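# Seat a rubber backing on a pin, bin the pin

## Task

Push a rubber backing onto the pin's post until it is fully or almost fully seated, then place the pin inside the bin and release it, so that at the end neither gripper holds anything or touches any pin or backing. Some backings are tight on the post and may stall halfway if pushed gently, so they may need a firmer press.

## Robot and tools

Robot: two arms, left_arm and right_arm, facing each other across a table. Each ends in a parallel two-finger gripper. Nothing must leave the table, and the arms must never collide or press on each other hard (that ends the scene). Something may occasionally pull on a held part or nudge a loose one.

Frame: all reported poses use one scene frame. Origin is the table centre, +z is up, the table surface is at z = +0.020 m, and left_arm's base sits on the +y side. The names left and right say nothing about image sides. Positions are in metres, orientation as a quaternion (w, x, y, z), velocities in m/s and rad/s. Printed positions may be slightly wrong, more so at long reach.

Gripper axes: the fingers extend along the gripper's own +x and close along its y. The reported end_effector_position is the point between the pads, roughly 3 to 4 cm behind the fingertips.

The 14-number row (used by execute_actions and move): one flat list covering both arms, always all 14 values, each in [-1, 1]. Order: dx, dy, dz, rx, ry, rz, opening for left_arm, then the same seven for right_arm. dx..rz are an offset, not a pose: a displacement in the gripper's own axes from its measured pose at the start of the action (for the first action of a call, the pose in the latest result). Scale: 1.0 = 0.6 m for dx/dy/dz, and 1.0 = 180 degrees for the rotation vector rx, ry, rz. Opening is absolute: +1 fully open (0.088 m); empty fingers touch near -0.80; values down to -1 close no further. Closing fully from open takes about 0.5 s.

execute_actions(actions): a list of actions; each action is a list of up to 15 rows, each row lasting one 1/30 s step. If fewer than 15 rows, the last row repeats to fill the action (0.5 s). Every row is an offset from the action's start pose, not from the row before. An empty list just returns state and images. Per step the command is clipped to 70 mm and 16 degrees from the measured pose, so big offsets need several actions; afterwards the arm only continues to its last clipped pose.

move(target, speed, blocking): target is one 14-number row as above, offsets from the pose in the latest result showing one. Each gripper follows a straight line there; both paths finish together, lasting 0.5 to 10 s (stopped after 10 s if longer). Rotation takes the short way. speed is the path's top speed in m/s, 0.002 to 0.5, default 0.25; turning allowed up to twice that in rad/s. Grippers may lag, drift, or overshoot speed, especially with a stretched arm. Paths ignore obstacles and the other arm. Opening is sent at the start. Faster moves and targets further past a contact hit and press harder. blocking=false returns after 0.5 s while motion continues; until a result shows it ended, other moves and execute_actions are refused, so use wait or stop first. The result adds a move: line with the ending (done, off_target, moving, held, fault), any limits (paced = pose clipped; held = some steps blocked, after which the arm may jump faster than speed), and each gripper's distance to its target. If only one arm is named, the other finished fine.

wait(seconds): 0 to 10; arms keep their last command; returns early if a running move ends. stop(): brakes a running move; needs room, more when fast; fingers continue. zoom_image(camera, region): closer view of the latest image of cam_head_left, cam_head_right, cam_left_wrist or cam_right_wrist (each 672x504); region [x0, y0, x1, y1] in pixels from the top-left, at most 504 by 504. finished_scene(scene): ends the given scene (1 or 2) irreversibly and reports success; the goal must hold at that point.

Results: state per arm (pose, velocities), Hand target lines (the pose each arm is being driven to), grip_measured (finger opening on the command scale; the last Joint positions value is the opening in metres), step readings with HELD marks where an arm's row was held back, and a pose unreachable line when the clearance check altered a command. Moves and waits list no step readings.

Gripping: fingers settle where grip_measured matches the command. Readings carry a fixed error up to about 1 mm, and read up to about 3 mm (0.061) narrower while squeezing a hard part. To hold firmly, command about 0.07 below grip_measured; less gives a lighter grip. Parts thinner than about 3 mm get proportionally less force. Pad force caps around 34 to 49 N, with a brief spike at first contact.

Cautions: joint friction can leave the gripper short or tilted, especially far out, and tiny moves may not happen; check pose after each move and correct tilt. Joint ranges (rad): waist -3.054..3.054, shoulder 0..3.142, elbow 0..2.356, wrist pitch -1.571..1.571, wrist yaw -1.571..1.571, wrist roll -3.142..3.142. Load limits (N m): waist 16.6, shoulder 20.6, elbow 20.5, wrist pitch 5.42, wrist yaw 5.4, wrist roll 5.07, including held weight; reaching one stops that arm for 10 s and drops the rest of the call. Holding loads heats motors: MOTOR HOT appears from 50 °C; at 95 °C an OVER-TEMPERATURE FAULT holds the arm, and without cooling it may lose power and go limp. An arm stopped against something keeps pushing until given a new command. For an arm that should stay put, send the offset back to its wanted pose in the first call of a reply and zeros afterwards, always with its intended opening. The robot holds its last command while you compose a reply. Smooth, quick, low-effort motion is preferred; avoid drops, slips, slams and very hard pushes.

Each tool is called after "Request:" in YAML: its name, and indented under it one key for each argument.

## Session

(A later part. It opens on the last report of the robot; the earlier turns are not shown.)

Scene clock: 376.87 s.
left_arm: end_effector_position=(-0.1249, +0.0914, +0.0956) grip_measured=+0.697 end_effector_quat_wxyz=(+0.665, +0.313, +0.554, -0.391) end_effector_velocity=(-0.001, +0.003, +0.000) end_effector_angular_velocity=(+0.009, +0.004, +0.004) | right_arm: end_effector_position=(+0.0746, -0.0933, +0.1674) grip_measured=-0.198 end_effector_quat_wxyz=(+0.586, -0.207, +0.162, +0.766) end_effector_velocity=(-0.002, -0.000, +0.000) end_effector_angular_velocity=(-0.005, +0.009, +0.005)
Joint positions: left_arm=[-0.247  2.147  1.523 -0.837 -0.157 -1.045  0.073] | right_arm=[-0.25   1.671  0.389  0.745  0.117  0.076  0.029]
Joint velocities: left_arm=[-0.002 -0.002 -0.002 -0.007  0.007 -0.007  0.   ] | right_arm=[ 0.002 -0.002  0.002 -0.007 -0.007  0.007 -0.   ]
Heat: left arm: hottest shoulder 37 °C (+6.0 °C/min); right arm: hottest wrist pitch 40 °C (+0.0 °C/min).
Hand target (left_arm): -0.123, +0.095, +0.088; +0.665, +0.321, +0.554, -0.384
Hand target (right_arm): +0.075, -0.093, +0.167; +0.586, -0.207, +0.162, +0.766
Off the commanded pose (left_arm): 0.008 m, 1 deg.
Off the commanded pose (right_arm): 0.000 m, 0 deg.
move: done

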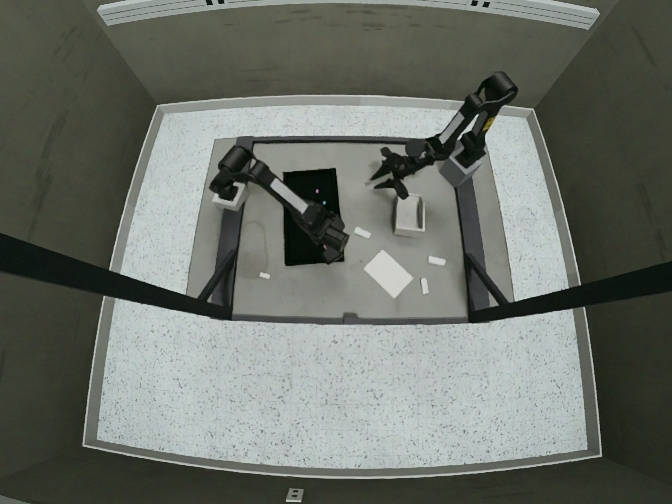

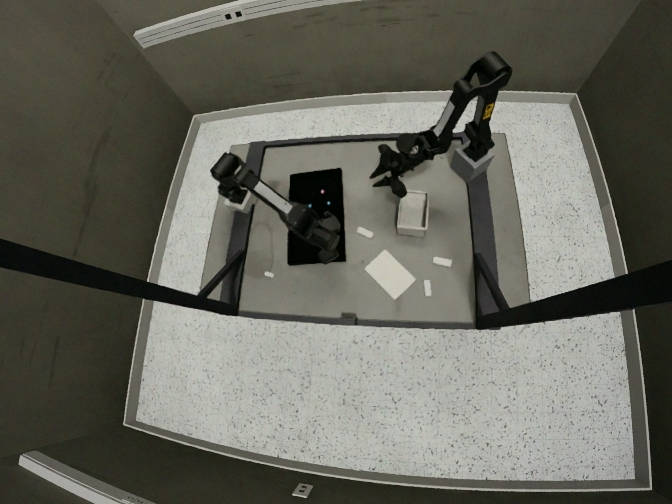

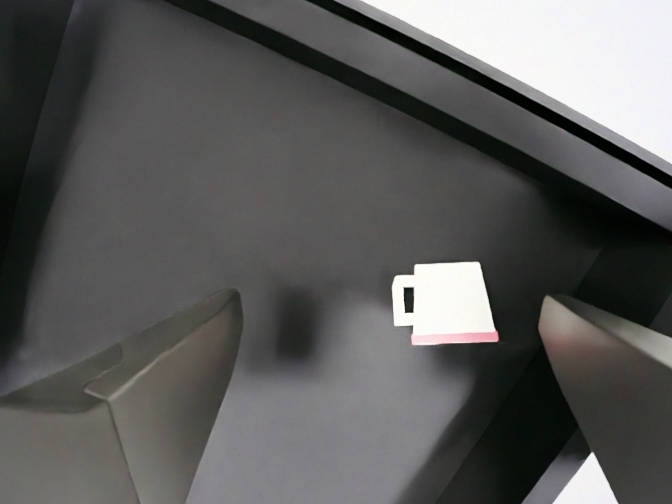

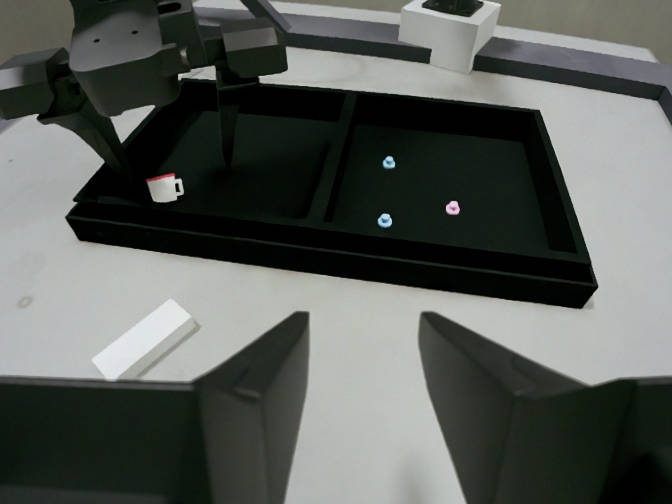

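Request:
execute_actions:
  actions:
    - [[0,0,0,0,0,0,0.52,0,0,0,0,0,0,-0.2]]

Request:
move:
  target: [0.018, 0, -0.003, 0, 0, 0, 0.52, 0, 0, 0, 0, 0, 0, -0.2]
  speed: 0.03

Scene clock: 406.30 s.
left_arm: end_effector_position=(-0.1249, +0.0913, +0.0956) grip_measured=+0.524 end_effector_quat_wxyz=(+0.665, +0.313, +0.554, -0.391) end_effector_velocity=(+0.002, -0.002, -0.001) end_effector_angular_velocity=(-0.014, -0.016, +0.007) | right_arm: end_effector_position=(+0.0746, -0.0933, +0.1674) grip_measured=-0.198 end_effector_quat_wxyz=(+0.586, -0.207, +0.162, +0.766) end_effector_velocity=(+0.002, -0.004, -0.006) end_effector_angular_velocity=(-0.025, -0.013, +0.008)
Joint positions: left_arm=[-0.247  2.147  1.523 -0.837 -0.157 -1.045  0.065] | right_arm=[-0.25   1.671  0.389  0.745  0.117  0.076  0.029]
Joint velocities: left_arm=[-0.002  0.002 -0.002  0.007 -0.022 -0.007 -0.001] | right_arm=[-0.002 -0.002 -0.007 -0.022 -0.007 -0.007 -0.   ]
Heat: left arm: hottest shoulder 38 °C (+3.0 °C/min); right arm: hottest wrist pitch 40 °C (+0.0 °C/min).
Hand target (left_arm): -0.125, +0.091, +0.096; +0.665, +0.313, +0.554, -0.391
Hand target (right_arm): +0.075, -0.093, +0.167; +0.586, -0.207, +0.162, +0.766
Off the commanded pose (left_arm): 0.000 m, 0 deg.
Off the commanded pose (right_arm): 0.000 m, 0 deg.
Step readings (end_effector_position):
0: left_arm (-0.1249, +0.0913, +0.0956) | right_arm (+0.0746, -0.0933, +0.1674)
1: left_arm (-0.1249, +0.0913, +0.0956) | right_arm (+0.0746, -0.0933, +0.1674)
2: left_arm (-0.1249, +0.0913, +0.0956) | right_arm (+0.0746, -0.0933, +0.1674)
4: left_arm (-0.1249, +0.0913, +0.0956) | right_arm (+0.0746, -0.0933, +0.1674)
8: left_arm (-0.1249, +0.0913, +0.0956) | right_arm (+0.0746, -0.0933, +0.1674)
15: end_effector_position above

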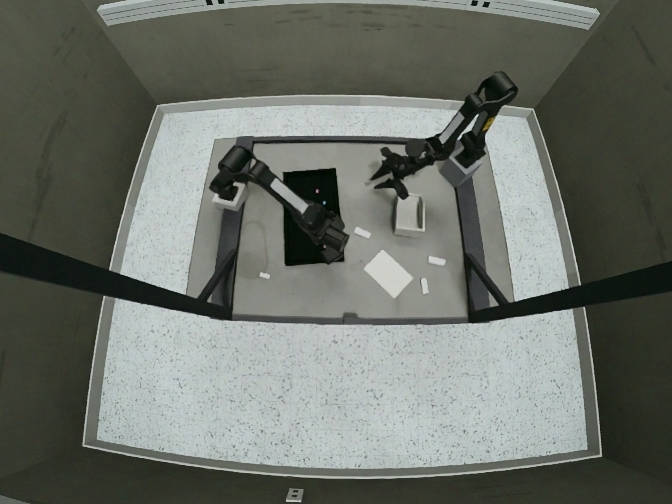

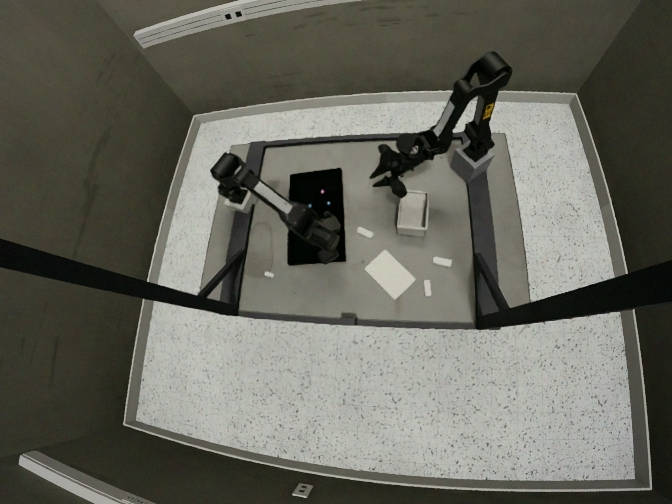

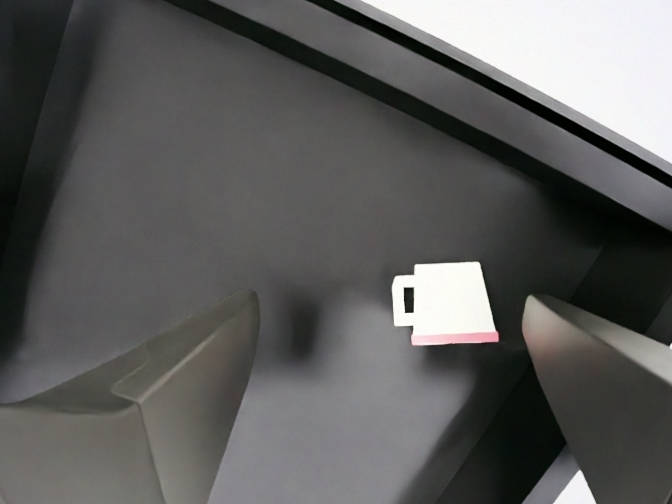

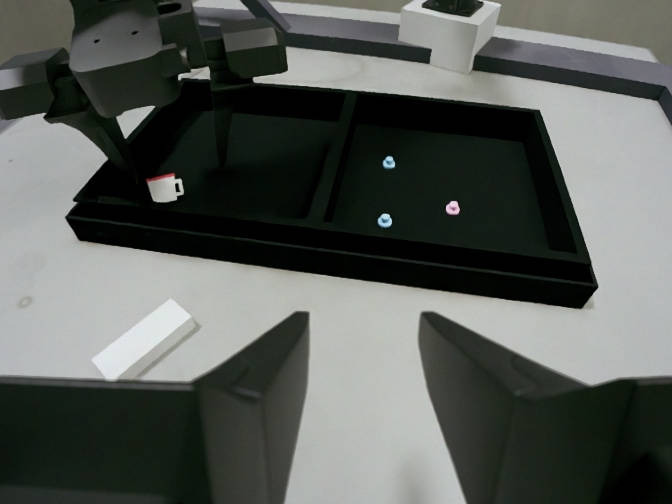

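Scene clock: 407.10 s.
left_arm: end_effector_position=(-0.1271, +0.0876, +0.0923) grip_measured=+0.523 end_effector_quat_wxyz=(+0.665, +0.305, +0.554, -0.397) end_effector_velocity=(+0.005, -0.000, +0.001) end_effector_angular_velocity=(-0.005, -0.021, +0.012) | right_arm: end_effector_position=(+0.0746, -0.0933, +0.1674) grip_measured=-0.198 end_effector_quat_wxyz=(+0.586, -0.207, +0.162, +0.766) end_effector_velocity=(+0.000, -0.001, -0.001) end_effector_angular_velocity=(-0.007, -0.006, +0.008)
Joint positions: left_arm=[-0.247  2.152  1.515 -0.803 -0.157 -1.045  0.065] | right_arm=[-0.25   1.671  0.389  0.745  0.117  0.076  0.029]
Joint velocities: left_arm=[ 0.002 -0.002 -0.002 -0.007 -0.022 -0.007 -0.   ] | right_arm=[-0.002 -0.002 -0.002 -0.007 -0.007 -0.007 -0.001]
Heat: left arm: hottest shoulder 38 °C (+3.0 °C/min); right arm: hottest wrist pitch 40 °C (+0.0 °C/min).
Hand target (left_arm): -0.125, +0.091, +0.085; +0.665, +0.313, +0.554, -0.391
Hand target (right_arm): +0.075, -0.093, +0.167; +0.586, -0.207, +0.162, +0.766
Off the commanded pose (left_arm): 0.009 m, 1 deg.
Off the commanded pose (right_arm): 0.000 m, 0 deg.
move: off_target (left_arm)

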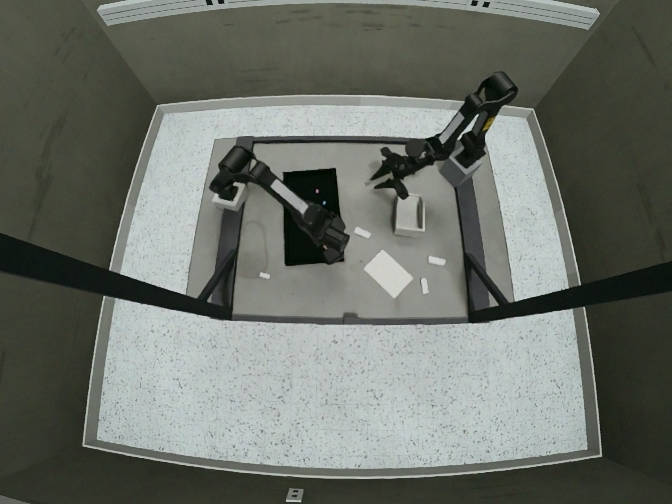

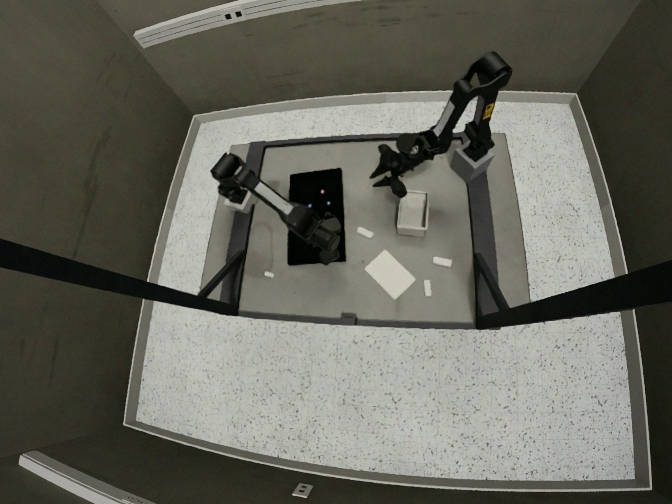

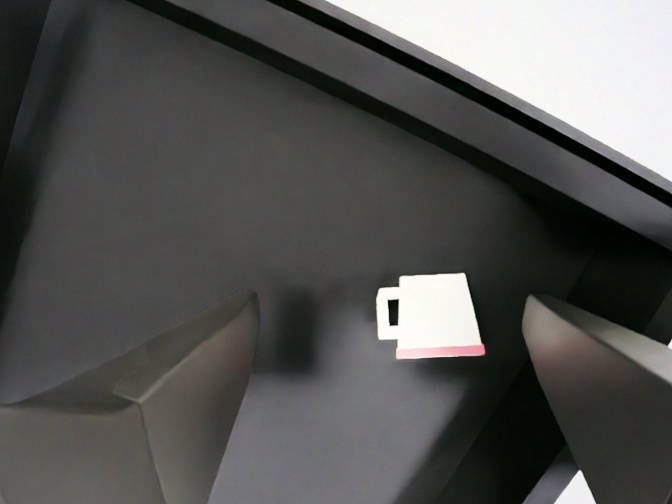

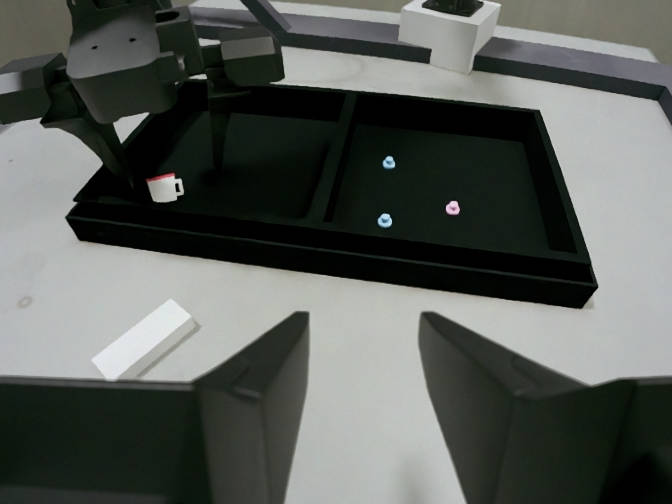

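Request:
move:
  target: [0.0404, 0.0121, -0.0149, 0.0022, 0.0066, 0.0111, 0.52, 0, 0, 0, 0, 0, 0, -0.2]
  speed: 0.03

Scene clock: 436.03 s.
left_arm: end_effector_position=(-0.1257, +0.0901, +0.0758) grip_measured=+0.523 end_effector_quat_wxyz=(+0.665, +0.312, +0.554, -0.392) end_effector_velocity=(+0.002, -0.001, -0.001) end_effector_angular_velocity=(-0.005, -0.006, -0.004) | right_arm: end_effector_position=(+0.0746, -0.0933, +0.1674) grip_measured=-0.198 end_effector_quat_wxyz=(+0.586, -0.207, +0.162, +0.766) end_effector_velocity=(+0.002, -0.000, +0.000) end_effector_angular_velocity=(-0.002, +0.002, -0.012)
Joint positions: left_arm=[-0.247  2.18   1.492 -0.768 -0.157 -1.045  0.065] | right_arm=[-0.25   1.671  0.389  0.745  0.117  0.076  0.029]
Joint velocities: left_arm=[ 0.002 -0.002 -0.007  0.007 -0.007  0.007 -0.   ] | right_arm=[-0.002 -0.007 -0.002 -0.007  0.007  0.007  0.   ]
Heat: left arm: hottest shoulder 38 °C (+1.0 °C/min); right arm: hottest wrist pitch 40 °C (+0.0 °C/min).
Hand target (left_arm): -0.124, +0.095, +0.067; +0.665, +0.321, +0.554, -0.384
Hand target (right_arm): +0.075, -0.093, +0.167; +0.586, -0.207, +0.162, +0.766
Off the commanded pose (left_arm): 0.010 m, 1 deg.
Off the commanded pose (right_arm): 0.000 m, 0 deg.
move: off_target (left_arm)

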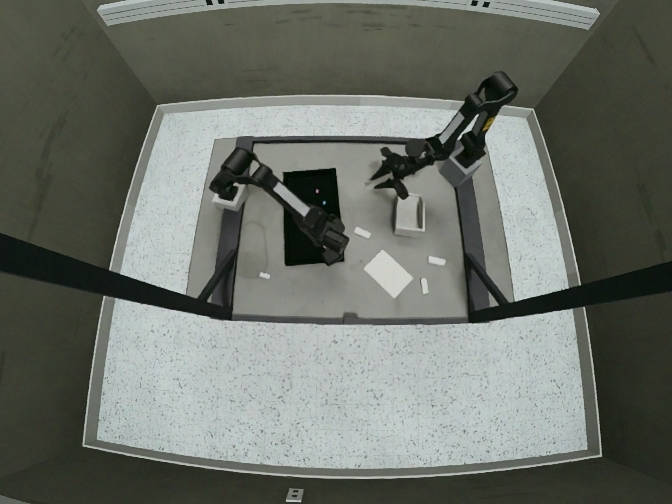

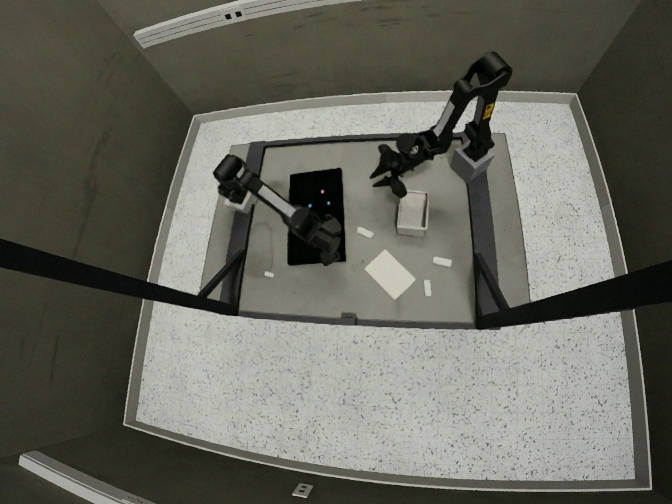

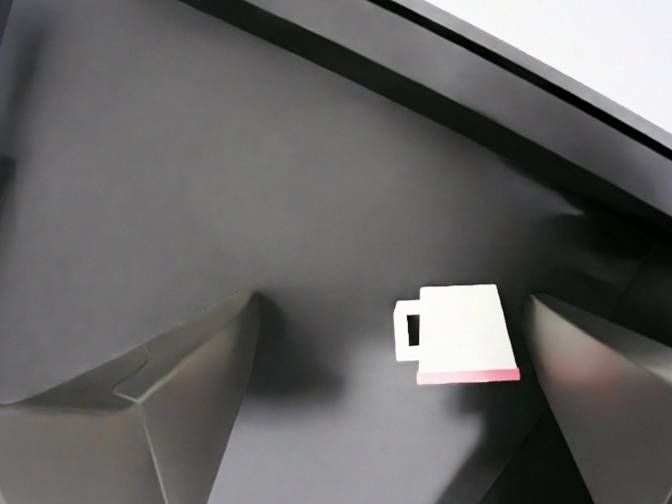

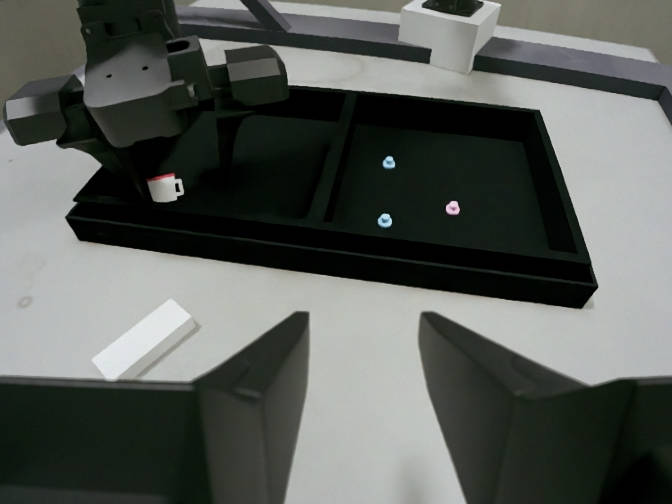

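Request:
execute_actions:
  actions:
    - [[0,0,0,0,0,0,0.49,0,0,0,0,0,0,-0.2],[0,0,0,0,0,0,0.465,0,0,0,0,0,0,-0.2],[0,0,0,0,0,0,0.44,0,0,0,0,0,0,-0.2],[0,0,0,0,0,0,0.415,0,0,0,0,0,0,-0.2],[0,0,0,0,0,0,0.39,0,0,0,0,0,0,-0.2],[0,0,0,0,0,0,0.365,0,0,0,0,0,0,-0.2],[0,0,0,0,0,0,0.34,0,0,0,0,0,0,-0.2],[0,0,0,0,0,0,0.315,0,0,0,0,0,0,-0.2],[0,0,0,0,0,0,0.29,0,0,0,0,0,0,-0.2],[0,0,0,0,0,0,0.265,0,0,0,0,0,0,-0.2],[0,0,0,0,0,0,0.24,0,0,0,0,0,0,-0.2],[0,0,0,0,0,0,0.215,0,0,0,0,0,0,-0.2],[0,0,0,0,0,0,0.19,0,0,0,0,0,0,-0.2],[0,0,0,0,0,0,0.165,0,0,0,0,0,0,-0.2],[0,0,0,0,0,0,0.14,0,0,0,0,0,0,-0.2]]
    - [[0,0,0,0,0,0,0.115,0,0,0,0,0,0,-0.2],[0,0,0,0,0,0,0.09,0,0,0,0,0,0,-0.2],[0,0,0,0,0,0,0.065,0,0,0,0,0,0,-0.2],[0,0,0,0,0,0,0.04,0,0,0,0,0,0,-0.2],[0,0,0,0,0,0,0.015,0,0,0,0,0,0,-0.2],[0,0,0,0,0,0,-0.01,0,0,0,0,0,0,-0.2],[0,0,0,0,0,0,-0.035,0,0,0,0,0,0,-0.2],[0,0,0,0,0,0,-0.06,0,0,0,0,0,0,-0.2],[0,0,0,0,0,0,-0.085,0,0,0,0,0,0,-0.2],[0,0,0,0,0,0,-0.11,0,0,0,0,0,0,-0.2],[0,0,0,0,0,0,-0.13,0,0,0,0,0,0,-0.2],[0,0,0,0,0,0,-0.15,0,0,0,0,0,0,-0.2],[0,0,0,0,0,0,-0.17,0,0,0,0,0,0,-0.2],[0,0,0,0,0,0,-0.18,0,0,0,0,0,0,-0.2],[0,0,0,0,0,0,-0.18,0,0,0,0,0,0,-0.2]]

Request:
wait:
  seconds: 0.3

Scene clock: 459.83 s.
left_arm: end_effector_position=(-0.1257, +0.0900, +0.0758) grip_measured=-0.142 end_effector_quat_wxyz=(+0.665, +0.311, +0.554, -0.392) end_effector_velocity=(-0.001, -0.002, -0.000) end_effector_angular_velocity=(-0.012, +0.001, +0.020) | right_arm: end_effector_position=(+0.0746, -0.0933, +0.1674) grip_measured=-0.198 end_effector_quat_wxyz=(+0.586, -0.207, +0.162, +0.766) end_effector_velocity=(-0.003, -0.000, +0.003) end_effector_angular_velocity=(+0.012, -0.003, +0.028)
Joint positions: left_arm=[-0.247  2.18   1.492 -0.768 -0.157 -1.045  0.032] | right_arm=[-0.25   1.671  0.389  0.745  0.117  0.076  0.029]
Joint velocities: left_arm=[-0.002  0.002  0.002  0.007 -0.007 -0.022 -0.018] | right_arm=[-0.002 -0.007 -0.002  0.007 -0.022 -0.022 -0.   ]
Heat: left arm: hottest shoulder 38 °C (+1.0 °C/min); right arm: hottest wrist pitch 41 °C (+1.0 °C/min).
Hand target (left_arm): -0.126, +0.090, +0.076; +0.665, +0.311, +0.554, -0.392
Hand target (right_arm): +0.075, -0.093, +0.167; +0.586, -0.207, +0.162, +0.766
Off the commanded pose (left_arm): 0.000 m, 0 deg.
Off the commanded pose (right_arm): 0.000 m, 0 deg.
Step readings (end_effector_position; steps 1 to 15: 1st action; 16 to 30: 2nd action):
0: left_arm (-0.1257, +0.0901, +0.0758) | right_arm (+0.0746, -0.0933, +0.1674)
1: left_arm (-0.1257, +0.0901, +0.0758) | right_arm (+0.0746, -0.0933, +0.1674)
2: left_arm (-0.1257, +0.0900, +0.0758) | right_arm (+0.0746, -0.0933, +0.1674)
4: left_arm (-0.1257, +0.0900, +0.0758) | right_arm (+0.0746, -0.0933, +0.1674)
8: left_arm (-0.1257, +0.0900, +0.0758) | right_arm (+0.0746, -0.0933, +0.1674)
15: left_arm (-0.1257, +0.0900, +0.0758) | right_arm (+0.0746, -0.0933, +0.1674)
16: left_arm (-0.1257, +0.0900, +0.0758) | right_arm (+0.0746, -0.0933, +0.1674)
17: left_arm (-0.1257, +0.0900, +0.0758) | right_arm (+0.0746, -0.0933, +0.1674)
19: left_arm (-0.1257, +0.0900, +0.0758) | right_arm (+0.0746, -0.0933, +0.1674)
23: left_arm (-0.1257, +0.0900, +0.0758) | right_arm (+0.0746, -0.0933, +0.1674)
30: end_effector_position above

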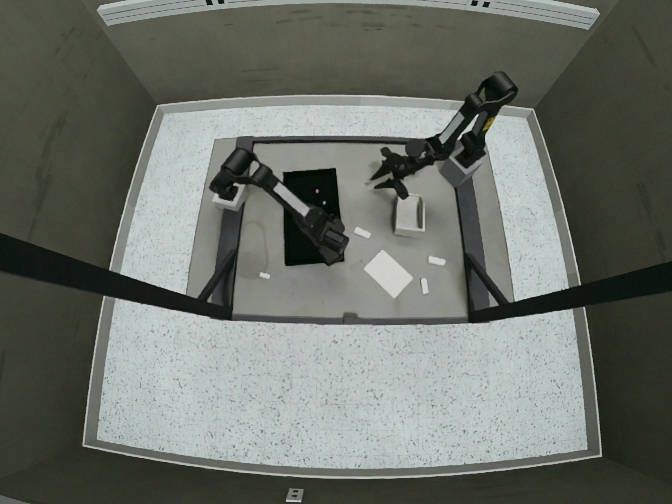

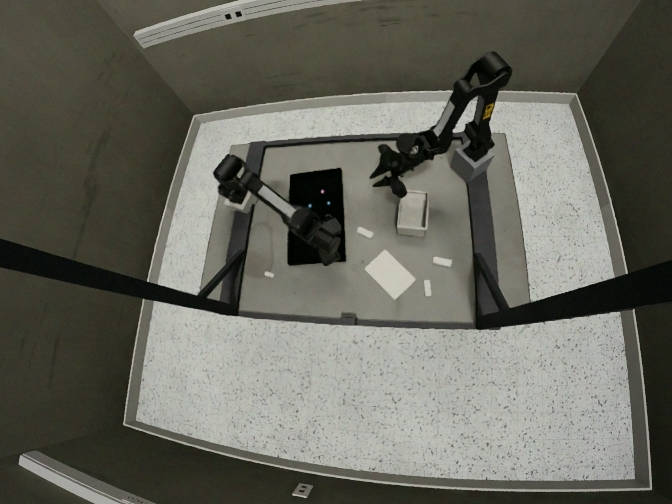

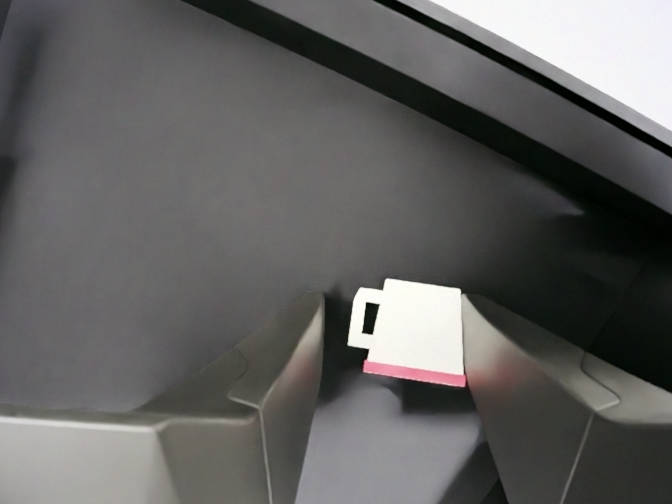

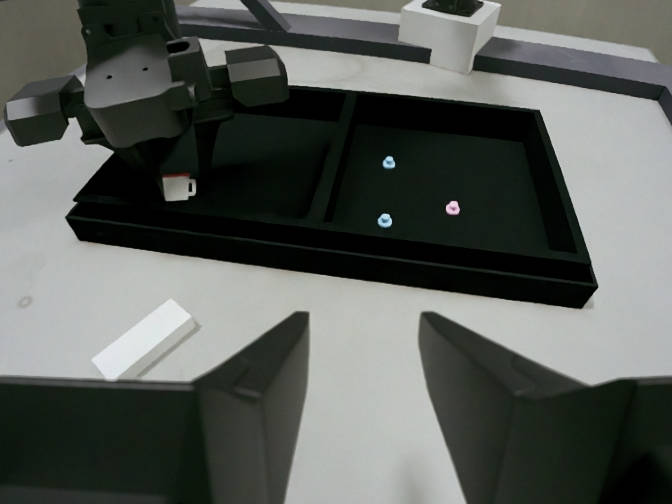

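Scene clock: 460.13 s.
left_arm: end_effector_position=(-0.1257, +0.0900, +0.0758) grip_measured=-0.176 end_effector_quat_wxyz=(+0.665, +0.311, +0.554, -0.392) end_effector_velocity=(-0.001, -0.001, +0.003) end_effector_angular_velocity=(-0.015, +0.001, +0.006) | right_arm: end_effector_position=(+0.0746, -0.0933, +0.1674) grip_measured=-0.198 end_effector_quat_wxyz=(+0.586, -0.207, +0.162, +0.766) end_effector_velocity=(-0.001, -0.004, -0.006) end_effector_angular_velocity=(-0.027, -0.006, +0.020)
Joint positions: left_arm=[-0.247  2.18   1.492 -0.768 -0.157 -1.045  0.03 ] | right_arm=[-0.25   1.671  0.389  0.745  0.117  0.076  0.029]
Joint velocities: left_arm=[-0.002 -0.007 -0.002  0.007 -0.007 -0.007 -0.001] | right_arm=[-0.002  0.002 -0.002 -0.022 -0.022 -0.007 -0.   ]
Heat: left arm: hottest shoulder 38 °C (+1.0 °C/min); right arm: hottest wrist pitch 41 °C (+1.0 °C/min).
Hand target (left_arm): -0.126, +0.090, +0.076; +0.665, +0.311, +0.554, -0.392
Hand target (right_arm): +0.075, -0.093, +0.167; +0.586, -0.207, +0.162, +0.766
Off the commanded pose (left_arm): 0.000 m, 0 deg.
Off the commanded pose (right_arm): 0.000 m, 0 deg.
wait: 0.30 s; no rest

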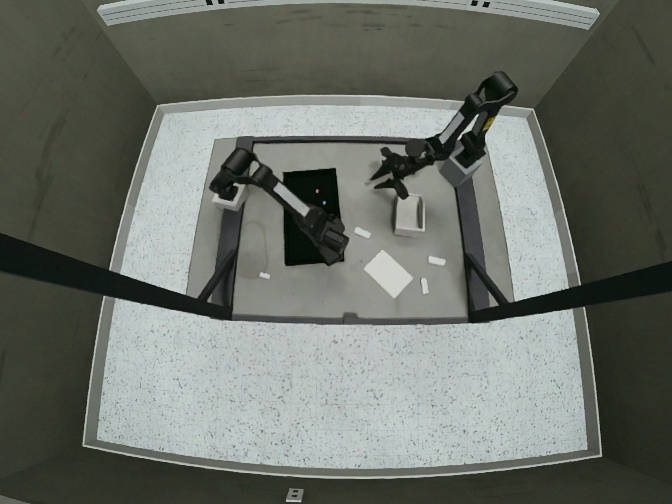

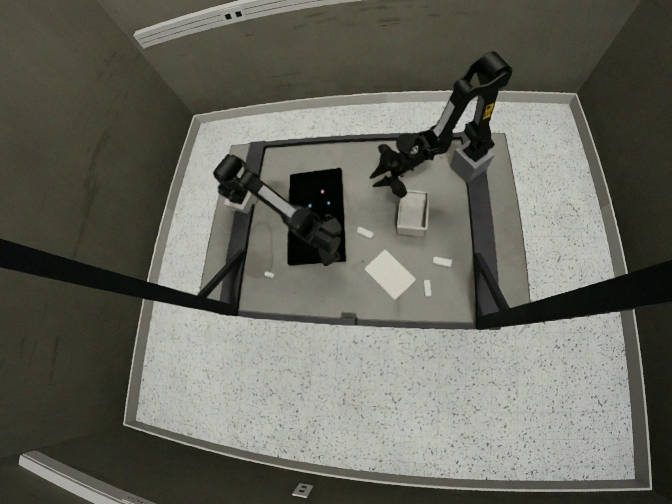

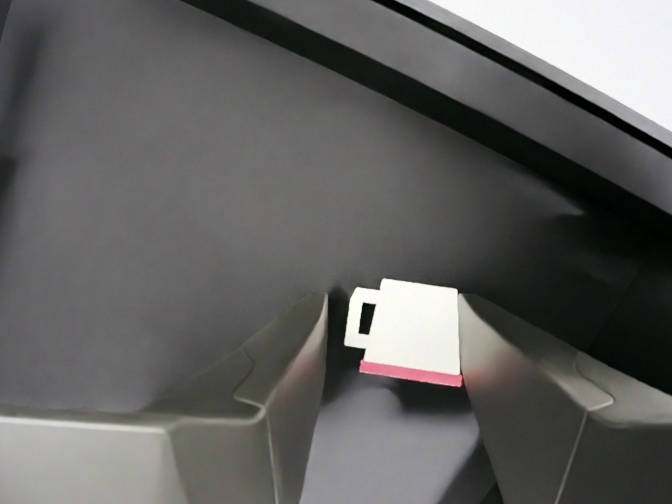

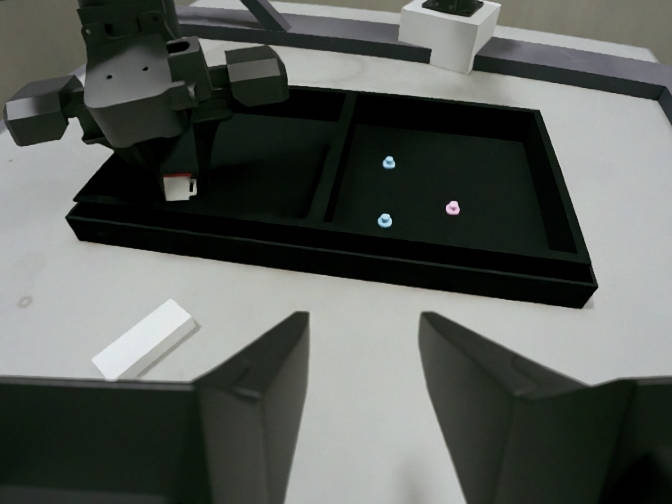

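Request:
move:
  target: [0.0032, 0, -0.0297, 0, -0.161, 0, 0.0, 0, 0, 0, 0, 0, 0, -0.2]
  speed: 0.15

Scene clock: 582.20 s.
left_arm: end_effector_position=(-0.1306, +0.1009, +0.0740) grip_measured=-0.003 end_effector_quat_wxyz=(+0.787, +0.201, +0.369, -0.451) end_effector_velocity=(+0.006, +0.001, +0.000) end_effector_angular_velocity=(-0.017, -0.025, +0.024) | right_arm: end_effector_position=(+0.0746, -0.0933, +0.1674) grip_measured=-0.198 end_effector_quat_wxyz=(+0.586, -0.207, +0.162, +0.766) end_effector_velocity=(+0.001, -0.003, -0.001) end_effector_angular_velocity=(-0.007, -0.006, +0.008)
Joint positions: left_arm=[-0.436  2.117  1.214 -0.397 -0.658 -1.171  0.039] | right_arm=[-0.25   1.671  0.389  0.745  0.117  0.076  0.029]
Joint velocities: left_arm=[-0.002  0.002 -0.007 -0.007 -0.037 -0.022  0.   ] | right_arm=[-0.002 -0.007 -0.007 -0.007 -0.007 -0.007 -0.   ]
Heat: left arm: hottest shoulder 44 °C (+2.0 °C/min); right arm: hottest wrist pitch 41 °C (+0.0 °C/min).
Hand target (left_arm): -0.135, +0.106, +0.071; +0.783, +0.204, +0.372, -0.456
Hand target (right_arm): +0.075, -0.093, +0.167; +0.586, -0.207, +0.162, +0.766
Off the commanded pose (left_arm): 0.006 m, 1 deg.
Off the commanded pose (right_arm): 0.000 m, 0 deg.
move: done

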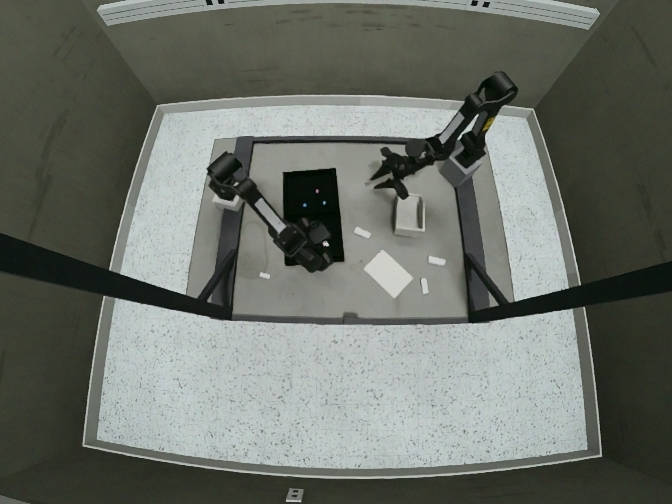

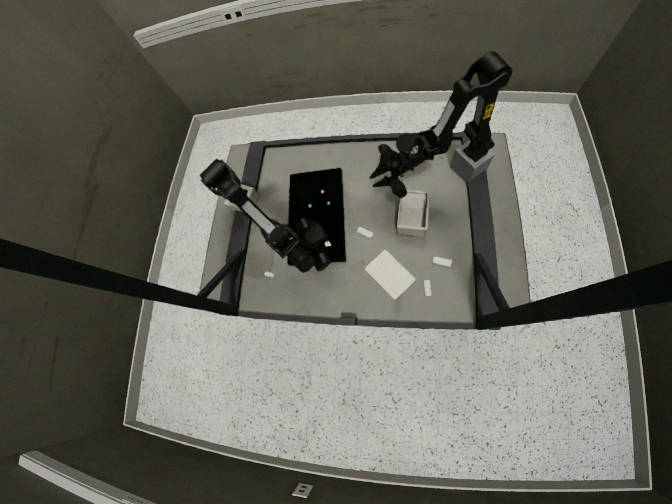

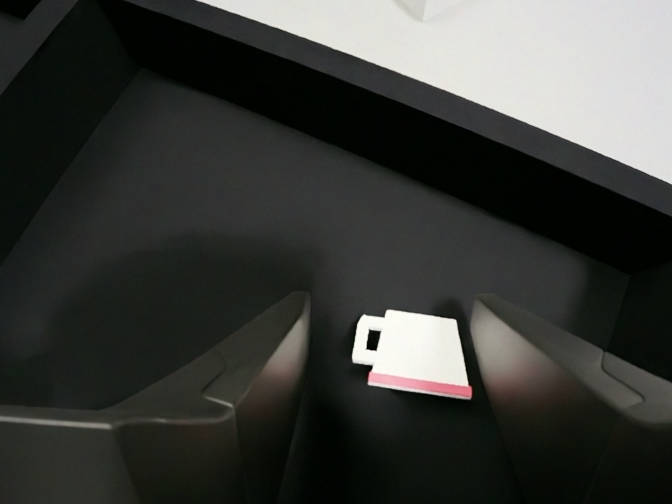

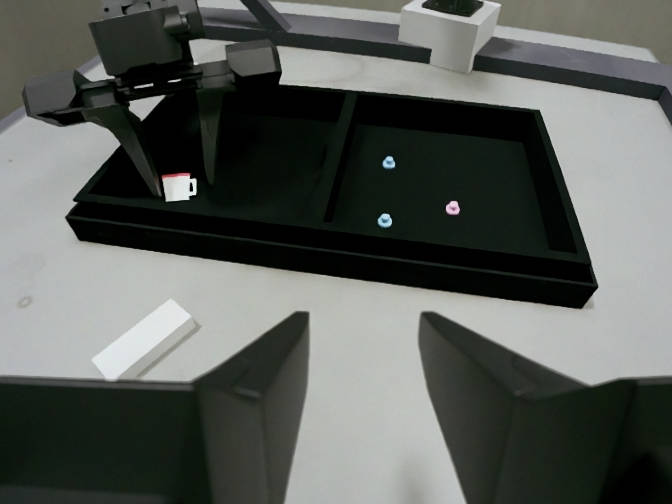

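Request:
move:
  target: [-0.0033, -0.0032, -0.0233, 0.0023, 0.0027, -0.0033, 0.0, 0, 0, 0, 0, 0, 0, -0.2]
  speed: 0.03

Scene clock: 601.00 s.
left_arm: end_effector_position=(-0.1308, +0.1019, +0.0739) grip_measured=-0.003 end_effector_quat_wxyz=(+0.791, +0.192, +0.369, -0.449) end_effector_velocity=(-0.002, +0.001, +0.002) end_effector_angular_velocity=(-0.017, +0.012, +0.011) | right_arm: end_effector_position=(+0.0746, -0.0933, +0.1674) grip_measured=-0.198 end_effector_quat_wxyz=(+0.586, -0.207, +0.162, +0.766) end_effector_velocity=(-0.000, +0.000, +0.000) end_effector_angular_velocity=(-0.002, -0.004, +0.008)
Joint positions: left_arm=[-0.442  2.117  1.208 -0.39  -0.67  -1.191  0.039] | right_arm=[-0.25   1.671  0.389  0.745  0.117  0.076  0.029]
Joint velocities: left_arm=[-0.007 -0.007 -0.007  0.007 -0.007 -0.022 -0.   ] | right_arm=[-0.002 -0.002  0.002 -0.007 -0.007 -0.007 -0.   ]
Heat: left arm: hottest shoulder 43 °C (+0.0 °C/min); right arm: hottest wrist pitch 41 °C (+0.0 °C/min).
Hand target (left_arm): -0.138, +0.110, +0.067; +0.783, +0.203, +0.372, -0.456
Hand target (right_arm): +0.075, -0.093, +0.167; +0.586, -0.207, +0.162, +0.766
Off the commanded pose (left_arm): 0.013 m, 2 deg.
Off the commanded pose (right_arm): 0.000 m, 0 deg.
move: off_target (left_arm)

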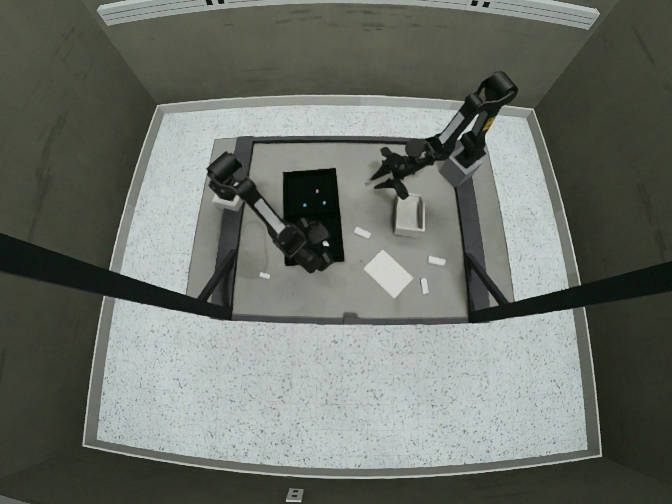

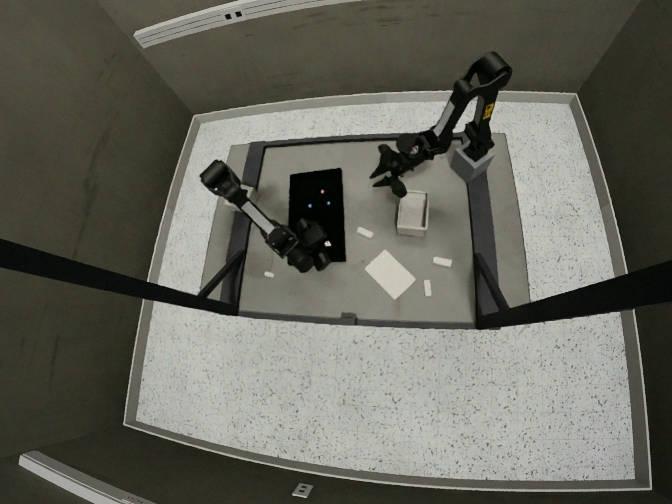

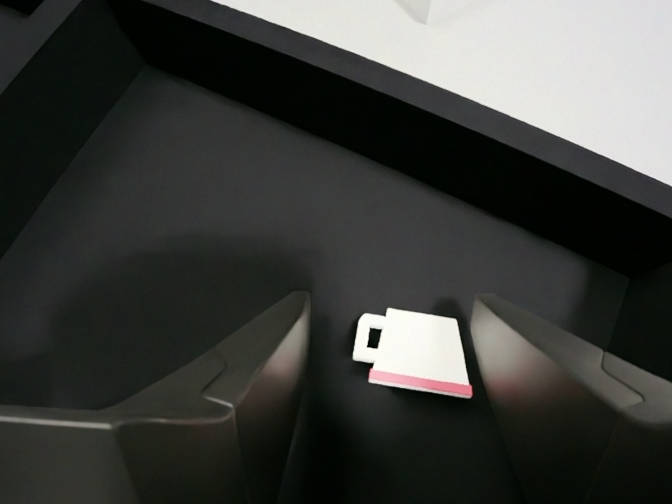

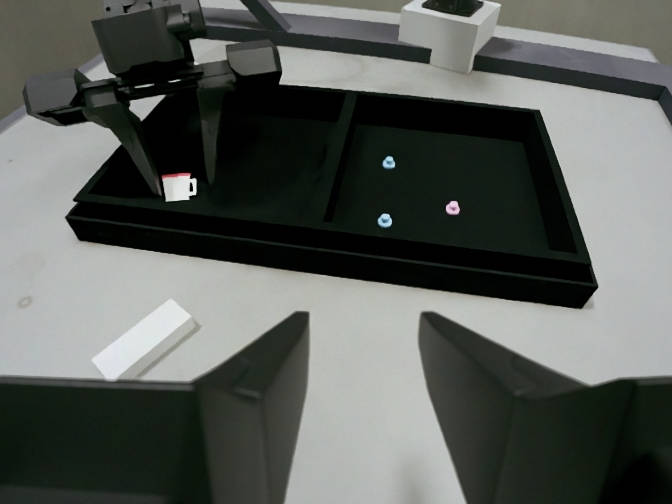

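Request:
move:
  target: [0.0041, -0.004, 0.0091, 0.012, 0.105, 0.003, 0.0, 0, 0, 0, 0, 0, 0, -0.2]
  speed: 0.15

Scene clock: 684.87 s.
left_arm: end_effector_position=(-0.1285, +0.0977, +0.0769) grip_measured=-0.003 end_effector_quat_wxyz=(+0.720, +0.278, +0.482, -0.416) end_effector_velocity=(-0.001, +0.002, -0.001) end_effector_angular_velocity=(+0.009, +0.004, +0.003) | right_arm: end_effector_position=(+0.0746, -0.0933, +0.1674) grip_measured=-0.198 end_effector_quat_wxyz=(+0.586, -0.207, +0.162, +0.766) end_effector_velocity=(+0.000, -0.001, -0.001) end_effector_angular_velocity=(-0.007, -0.006, +0.008)
Joint positions: left_arm=[-0.33   2.129  1.371 -0.64  -0.352 -1.107  0.039] | right_arm=[-0.25   1.671  0.389  0.745  0.117  0.076  0.029]
Joint velocities: left_arm=[-0.002  0.002  0.002 -0.007  0.007 -0.007 -0.   ] | right_arm=[-0.002 -0.002 -0.002 -0.007 -0.007 -0.007 -0.   ]
Heat: left arm: hottest shoulder 40 °C (-1.0 °C/min); right arm: hottest wrist pitch 42 °C (+1.0 °C/min).
Hand target (left_arm): -0.129, +0.095, +0.075; +0.718, +0.279, +0.483, -0.415
Hand target (right_arm): +0.075, -0.093, +0.167; +0.586, -0.207, +0.162, +0.766
Off the commanded pose (left_arm): 0.003 m, 0 deg.
Off the commanded pose (right_arm): 0.000 m, 0 deg.
move: done

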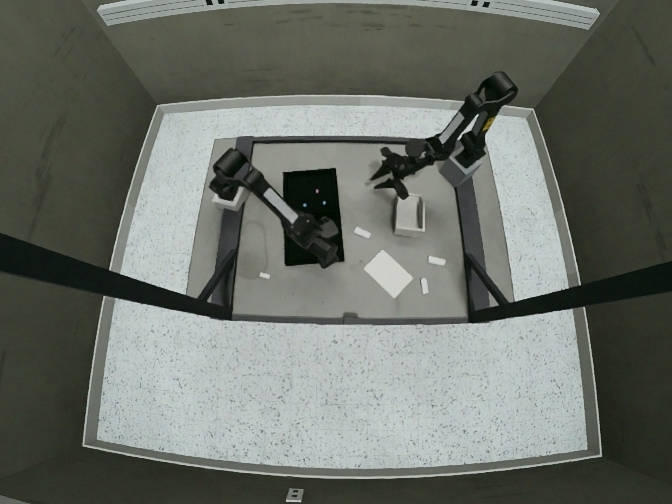

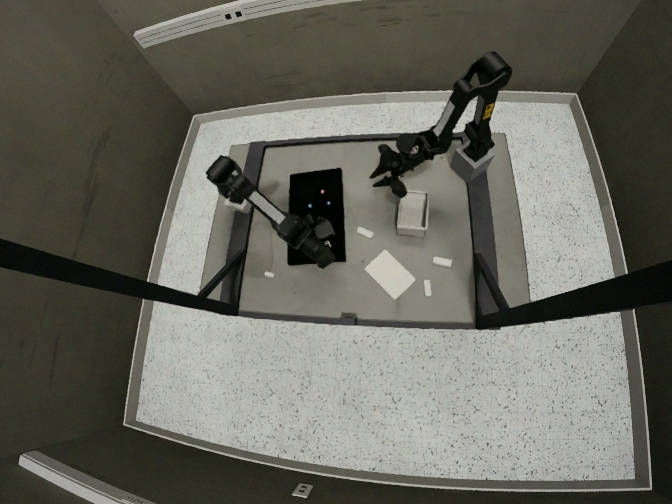

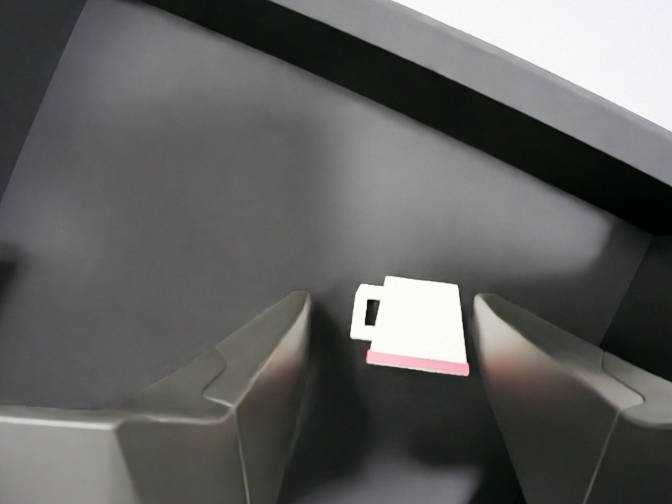

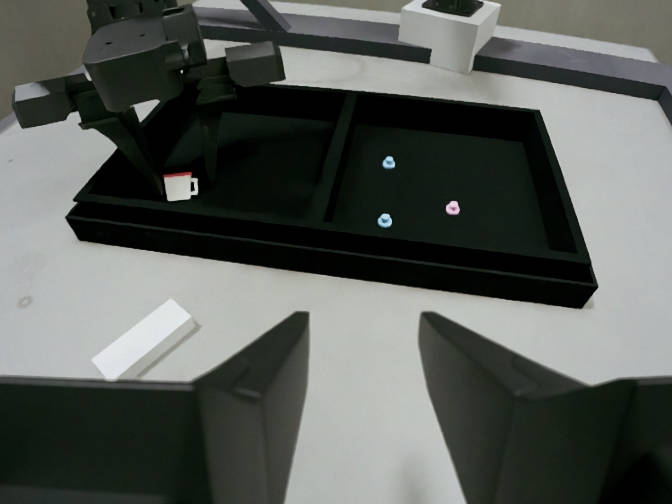

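Request:
move:
  target: [0.0031, 0.0533, -0.0013, 0, 0, 0, 0.0, 0, 0, 0, 0, 0, 0, -0.2]
  speed: 0.035

Scene clock: 696.40 s.
left_arm: end_effector_position=(-0.1025, +0.1126, +0.0725) grip_measured=-0.003 end_effector_quat_wxyz=(+0.721, +0.279, +0.481, -0.414) end_effector_velocity=(+0.004, +0.007, -0.001) end_effector_angular_velocity=(+0.017, -0.018, +0.006) | right_arm: end_effector_position=(+0.0746, -0.0933, +0.1674) grip_measured=-0.198 end_effector_quat_wxyz=(+0.586, -0.207, +0.162, +0.766) end_effector_velocity=(-0.004, -0.002, +0.000) end_effector_angular_velocity=(-0.008, +0.015, +0.018)
Joint positions: left_arm=[-0.296  2.052  1.226 -0.565 -0.35  -1.073  0.039] | right_arm=[-0.25   1.671  0.389  0.745  0.117  0.076  0.029]
Joint velocities: left_arm=[-0.002 -0.007 -0.012 -0.022 -0.007 -0.007 -0.   ] | right_arm=[ 0.002 -0.007 -0.002 -0.007 -0.022  0.007 -0.   ]
Heat: left arm: hottest shoulder 41 °C (+0.0 °C/min); right arm: hottest wrist pitch 42 °C (+1.0 °C/min).
Hand target (left_arm): -0.101, +0.114, +0.075; +0.720, +0.278, +0.482, -0.415
Hand target (right_arm): +0.075, -0.093, +0.167; +0.586, -0.207, +0.162, +0.766
Off the commanded pose (left_arm): 0.003 m, 0 deg.
Off the commanded pose (right_arm): 0.000 m, 0 deg.
move: done

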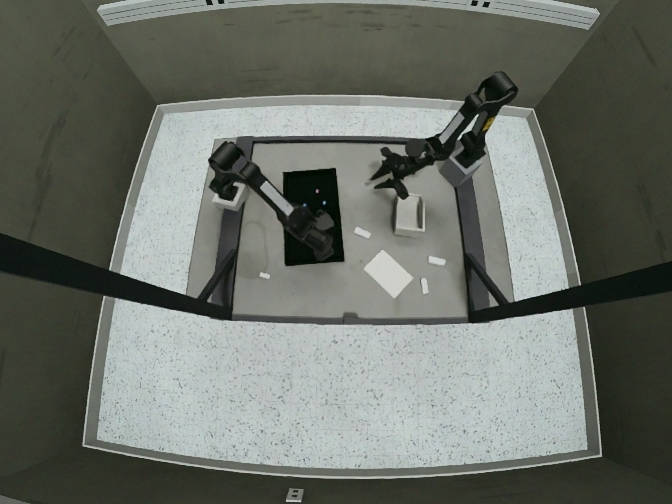

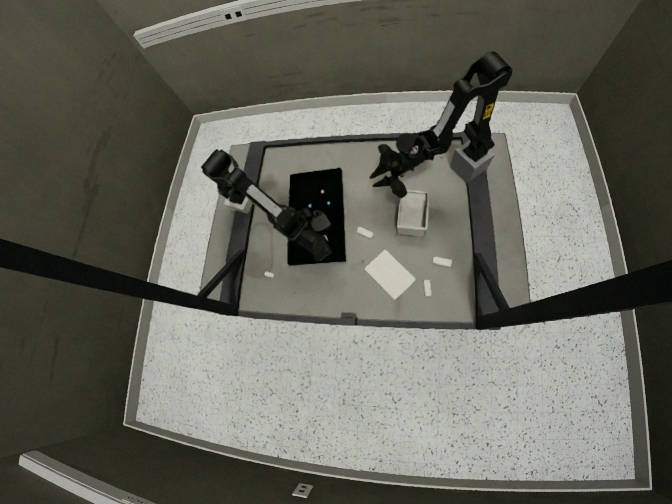

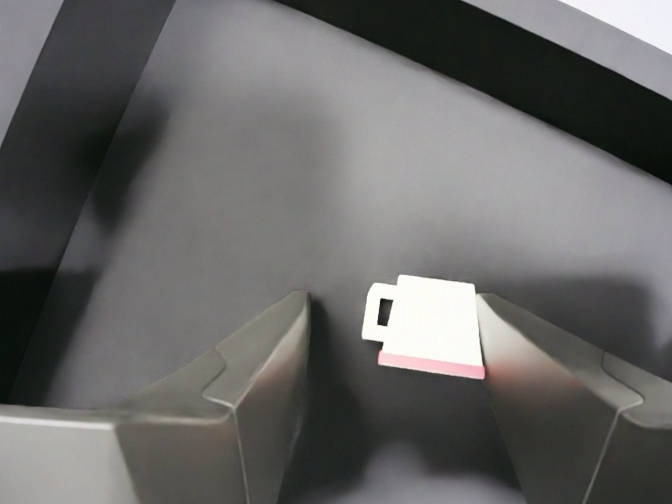

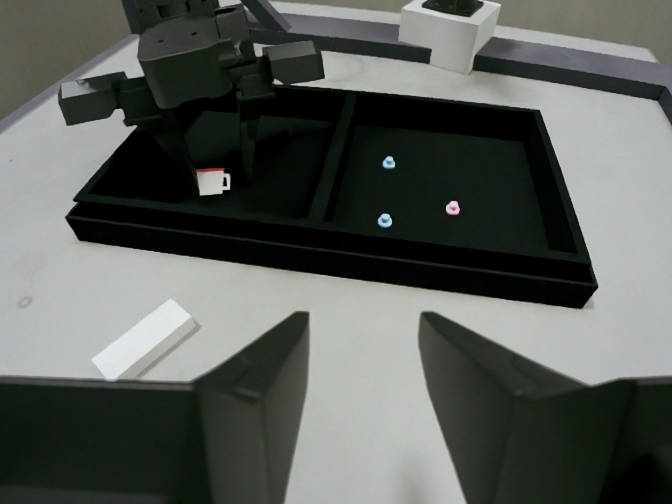

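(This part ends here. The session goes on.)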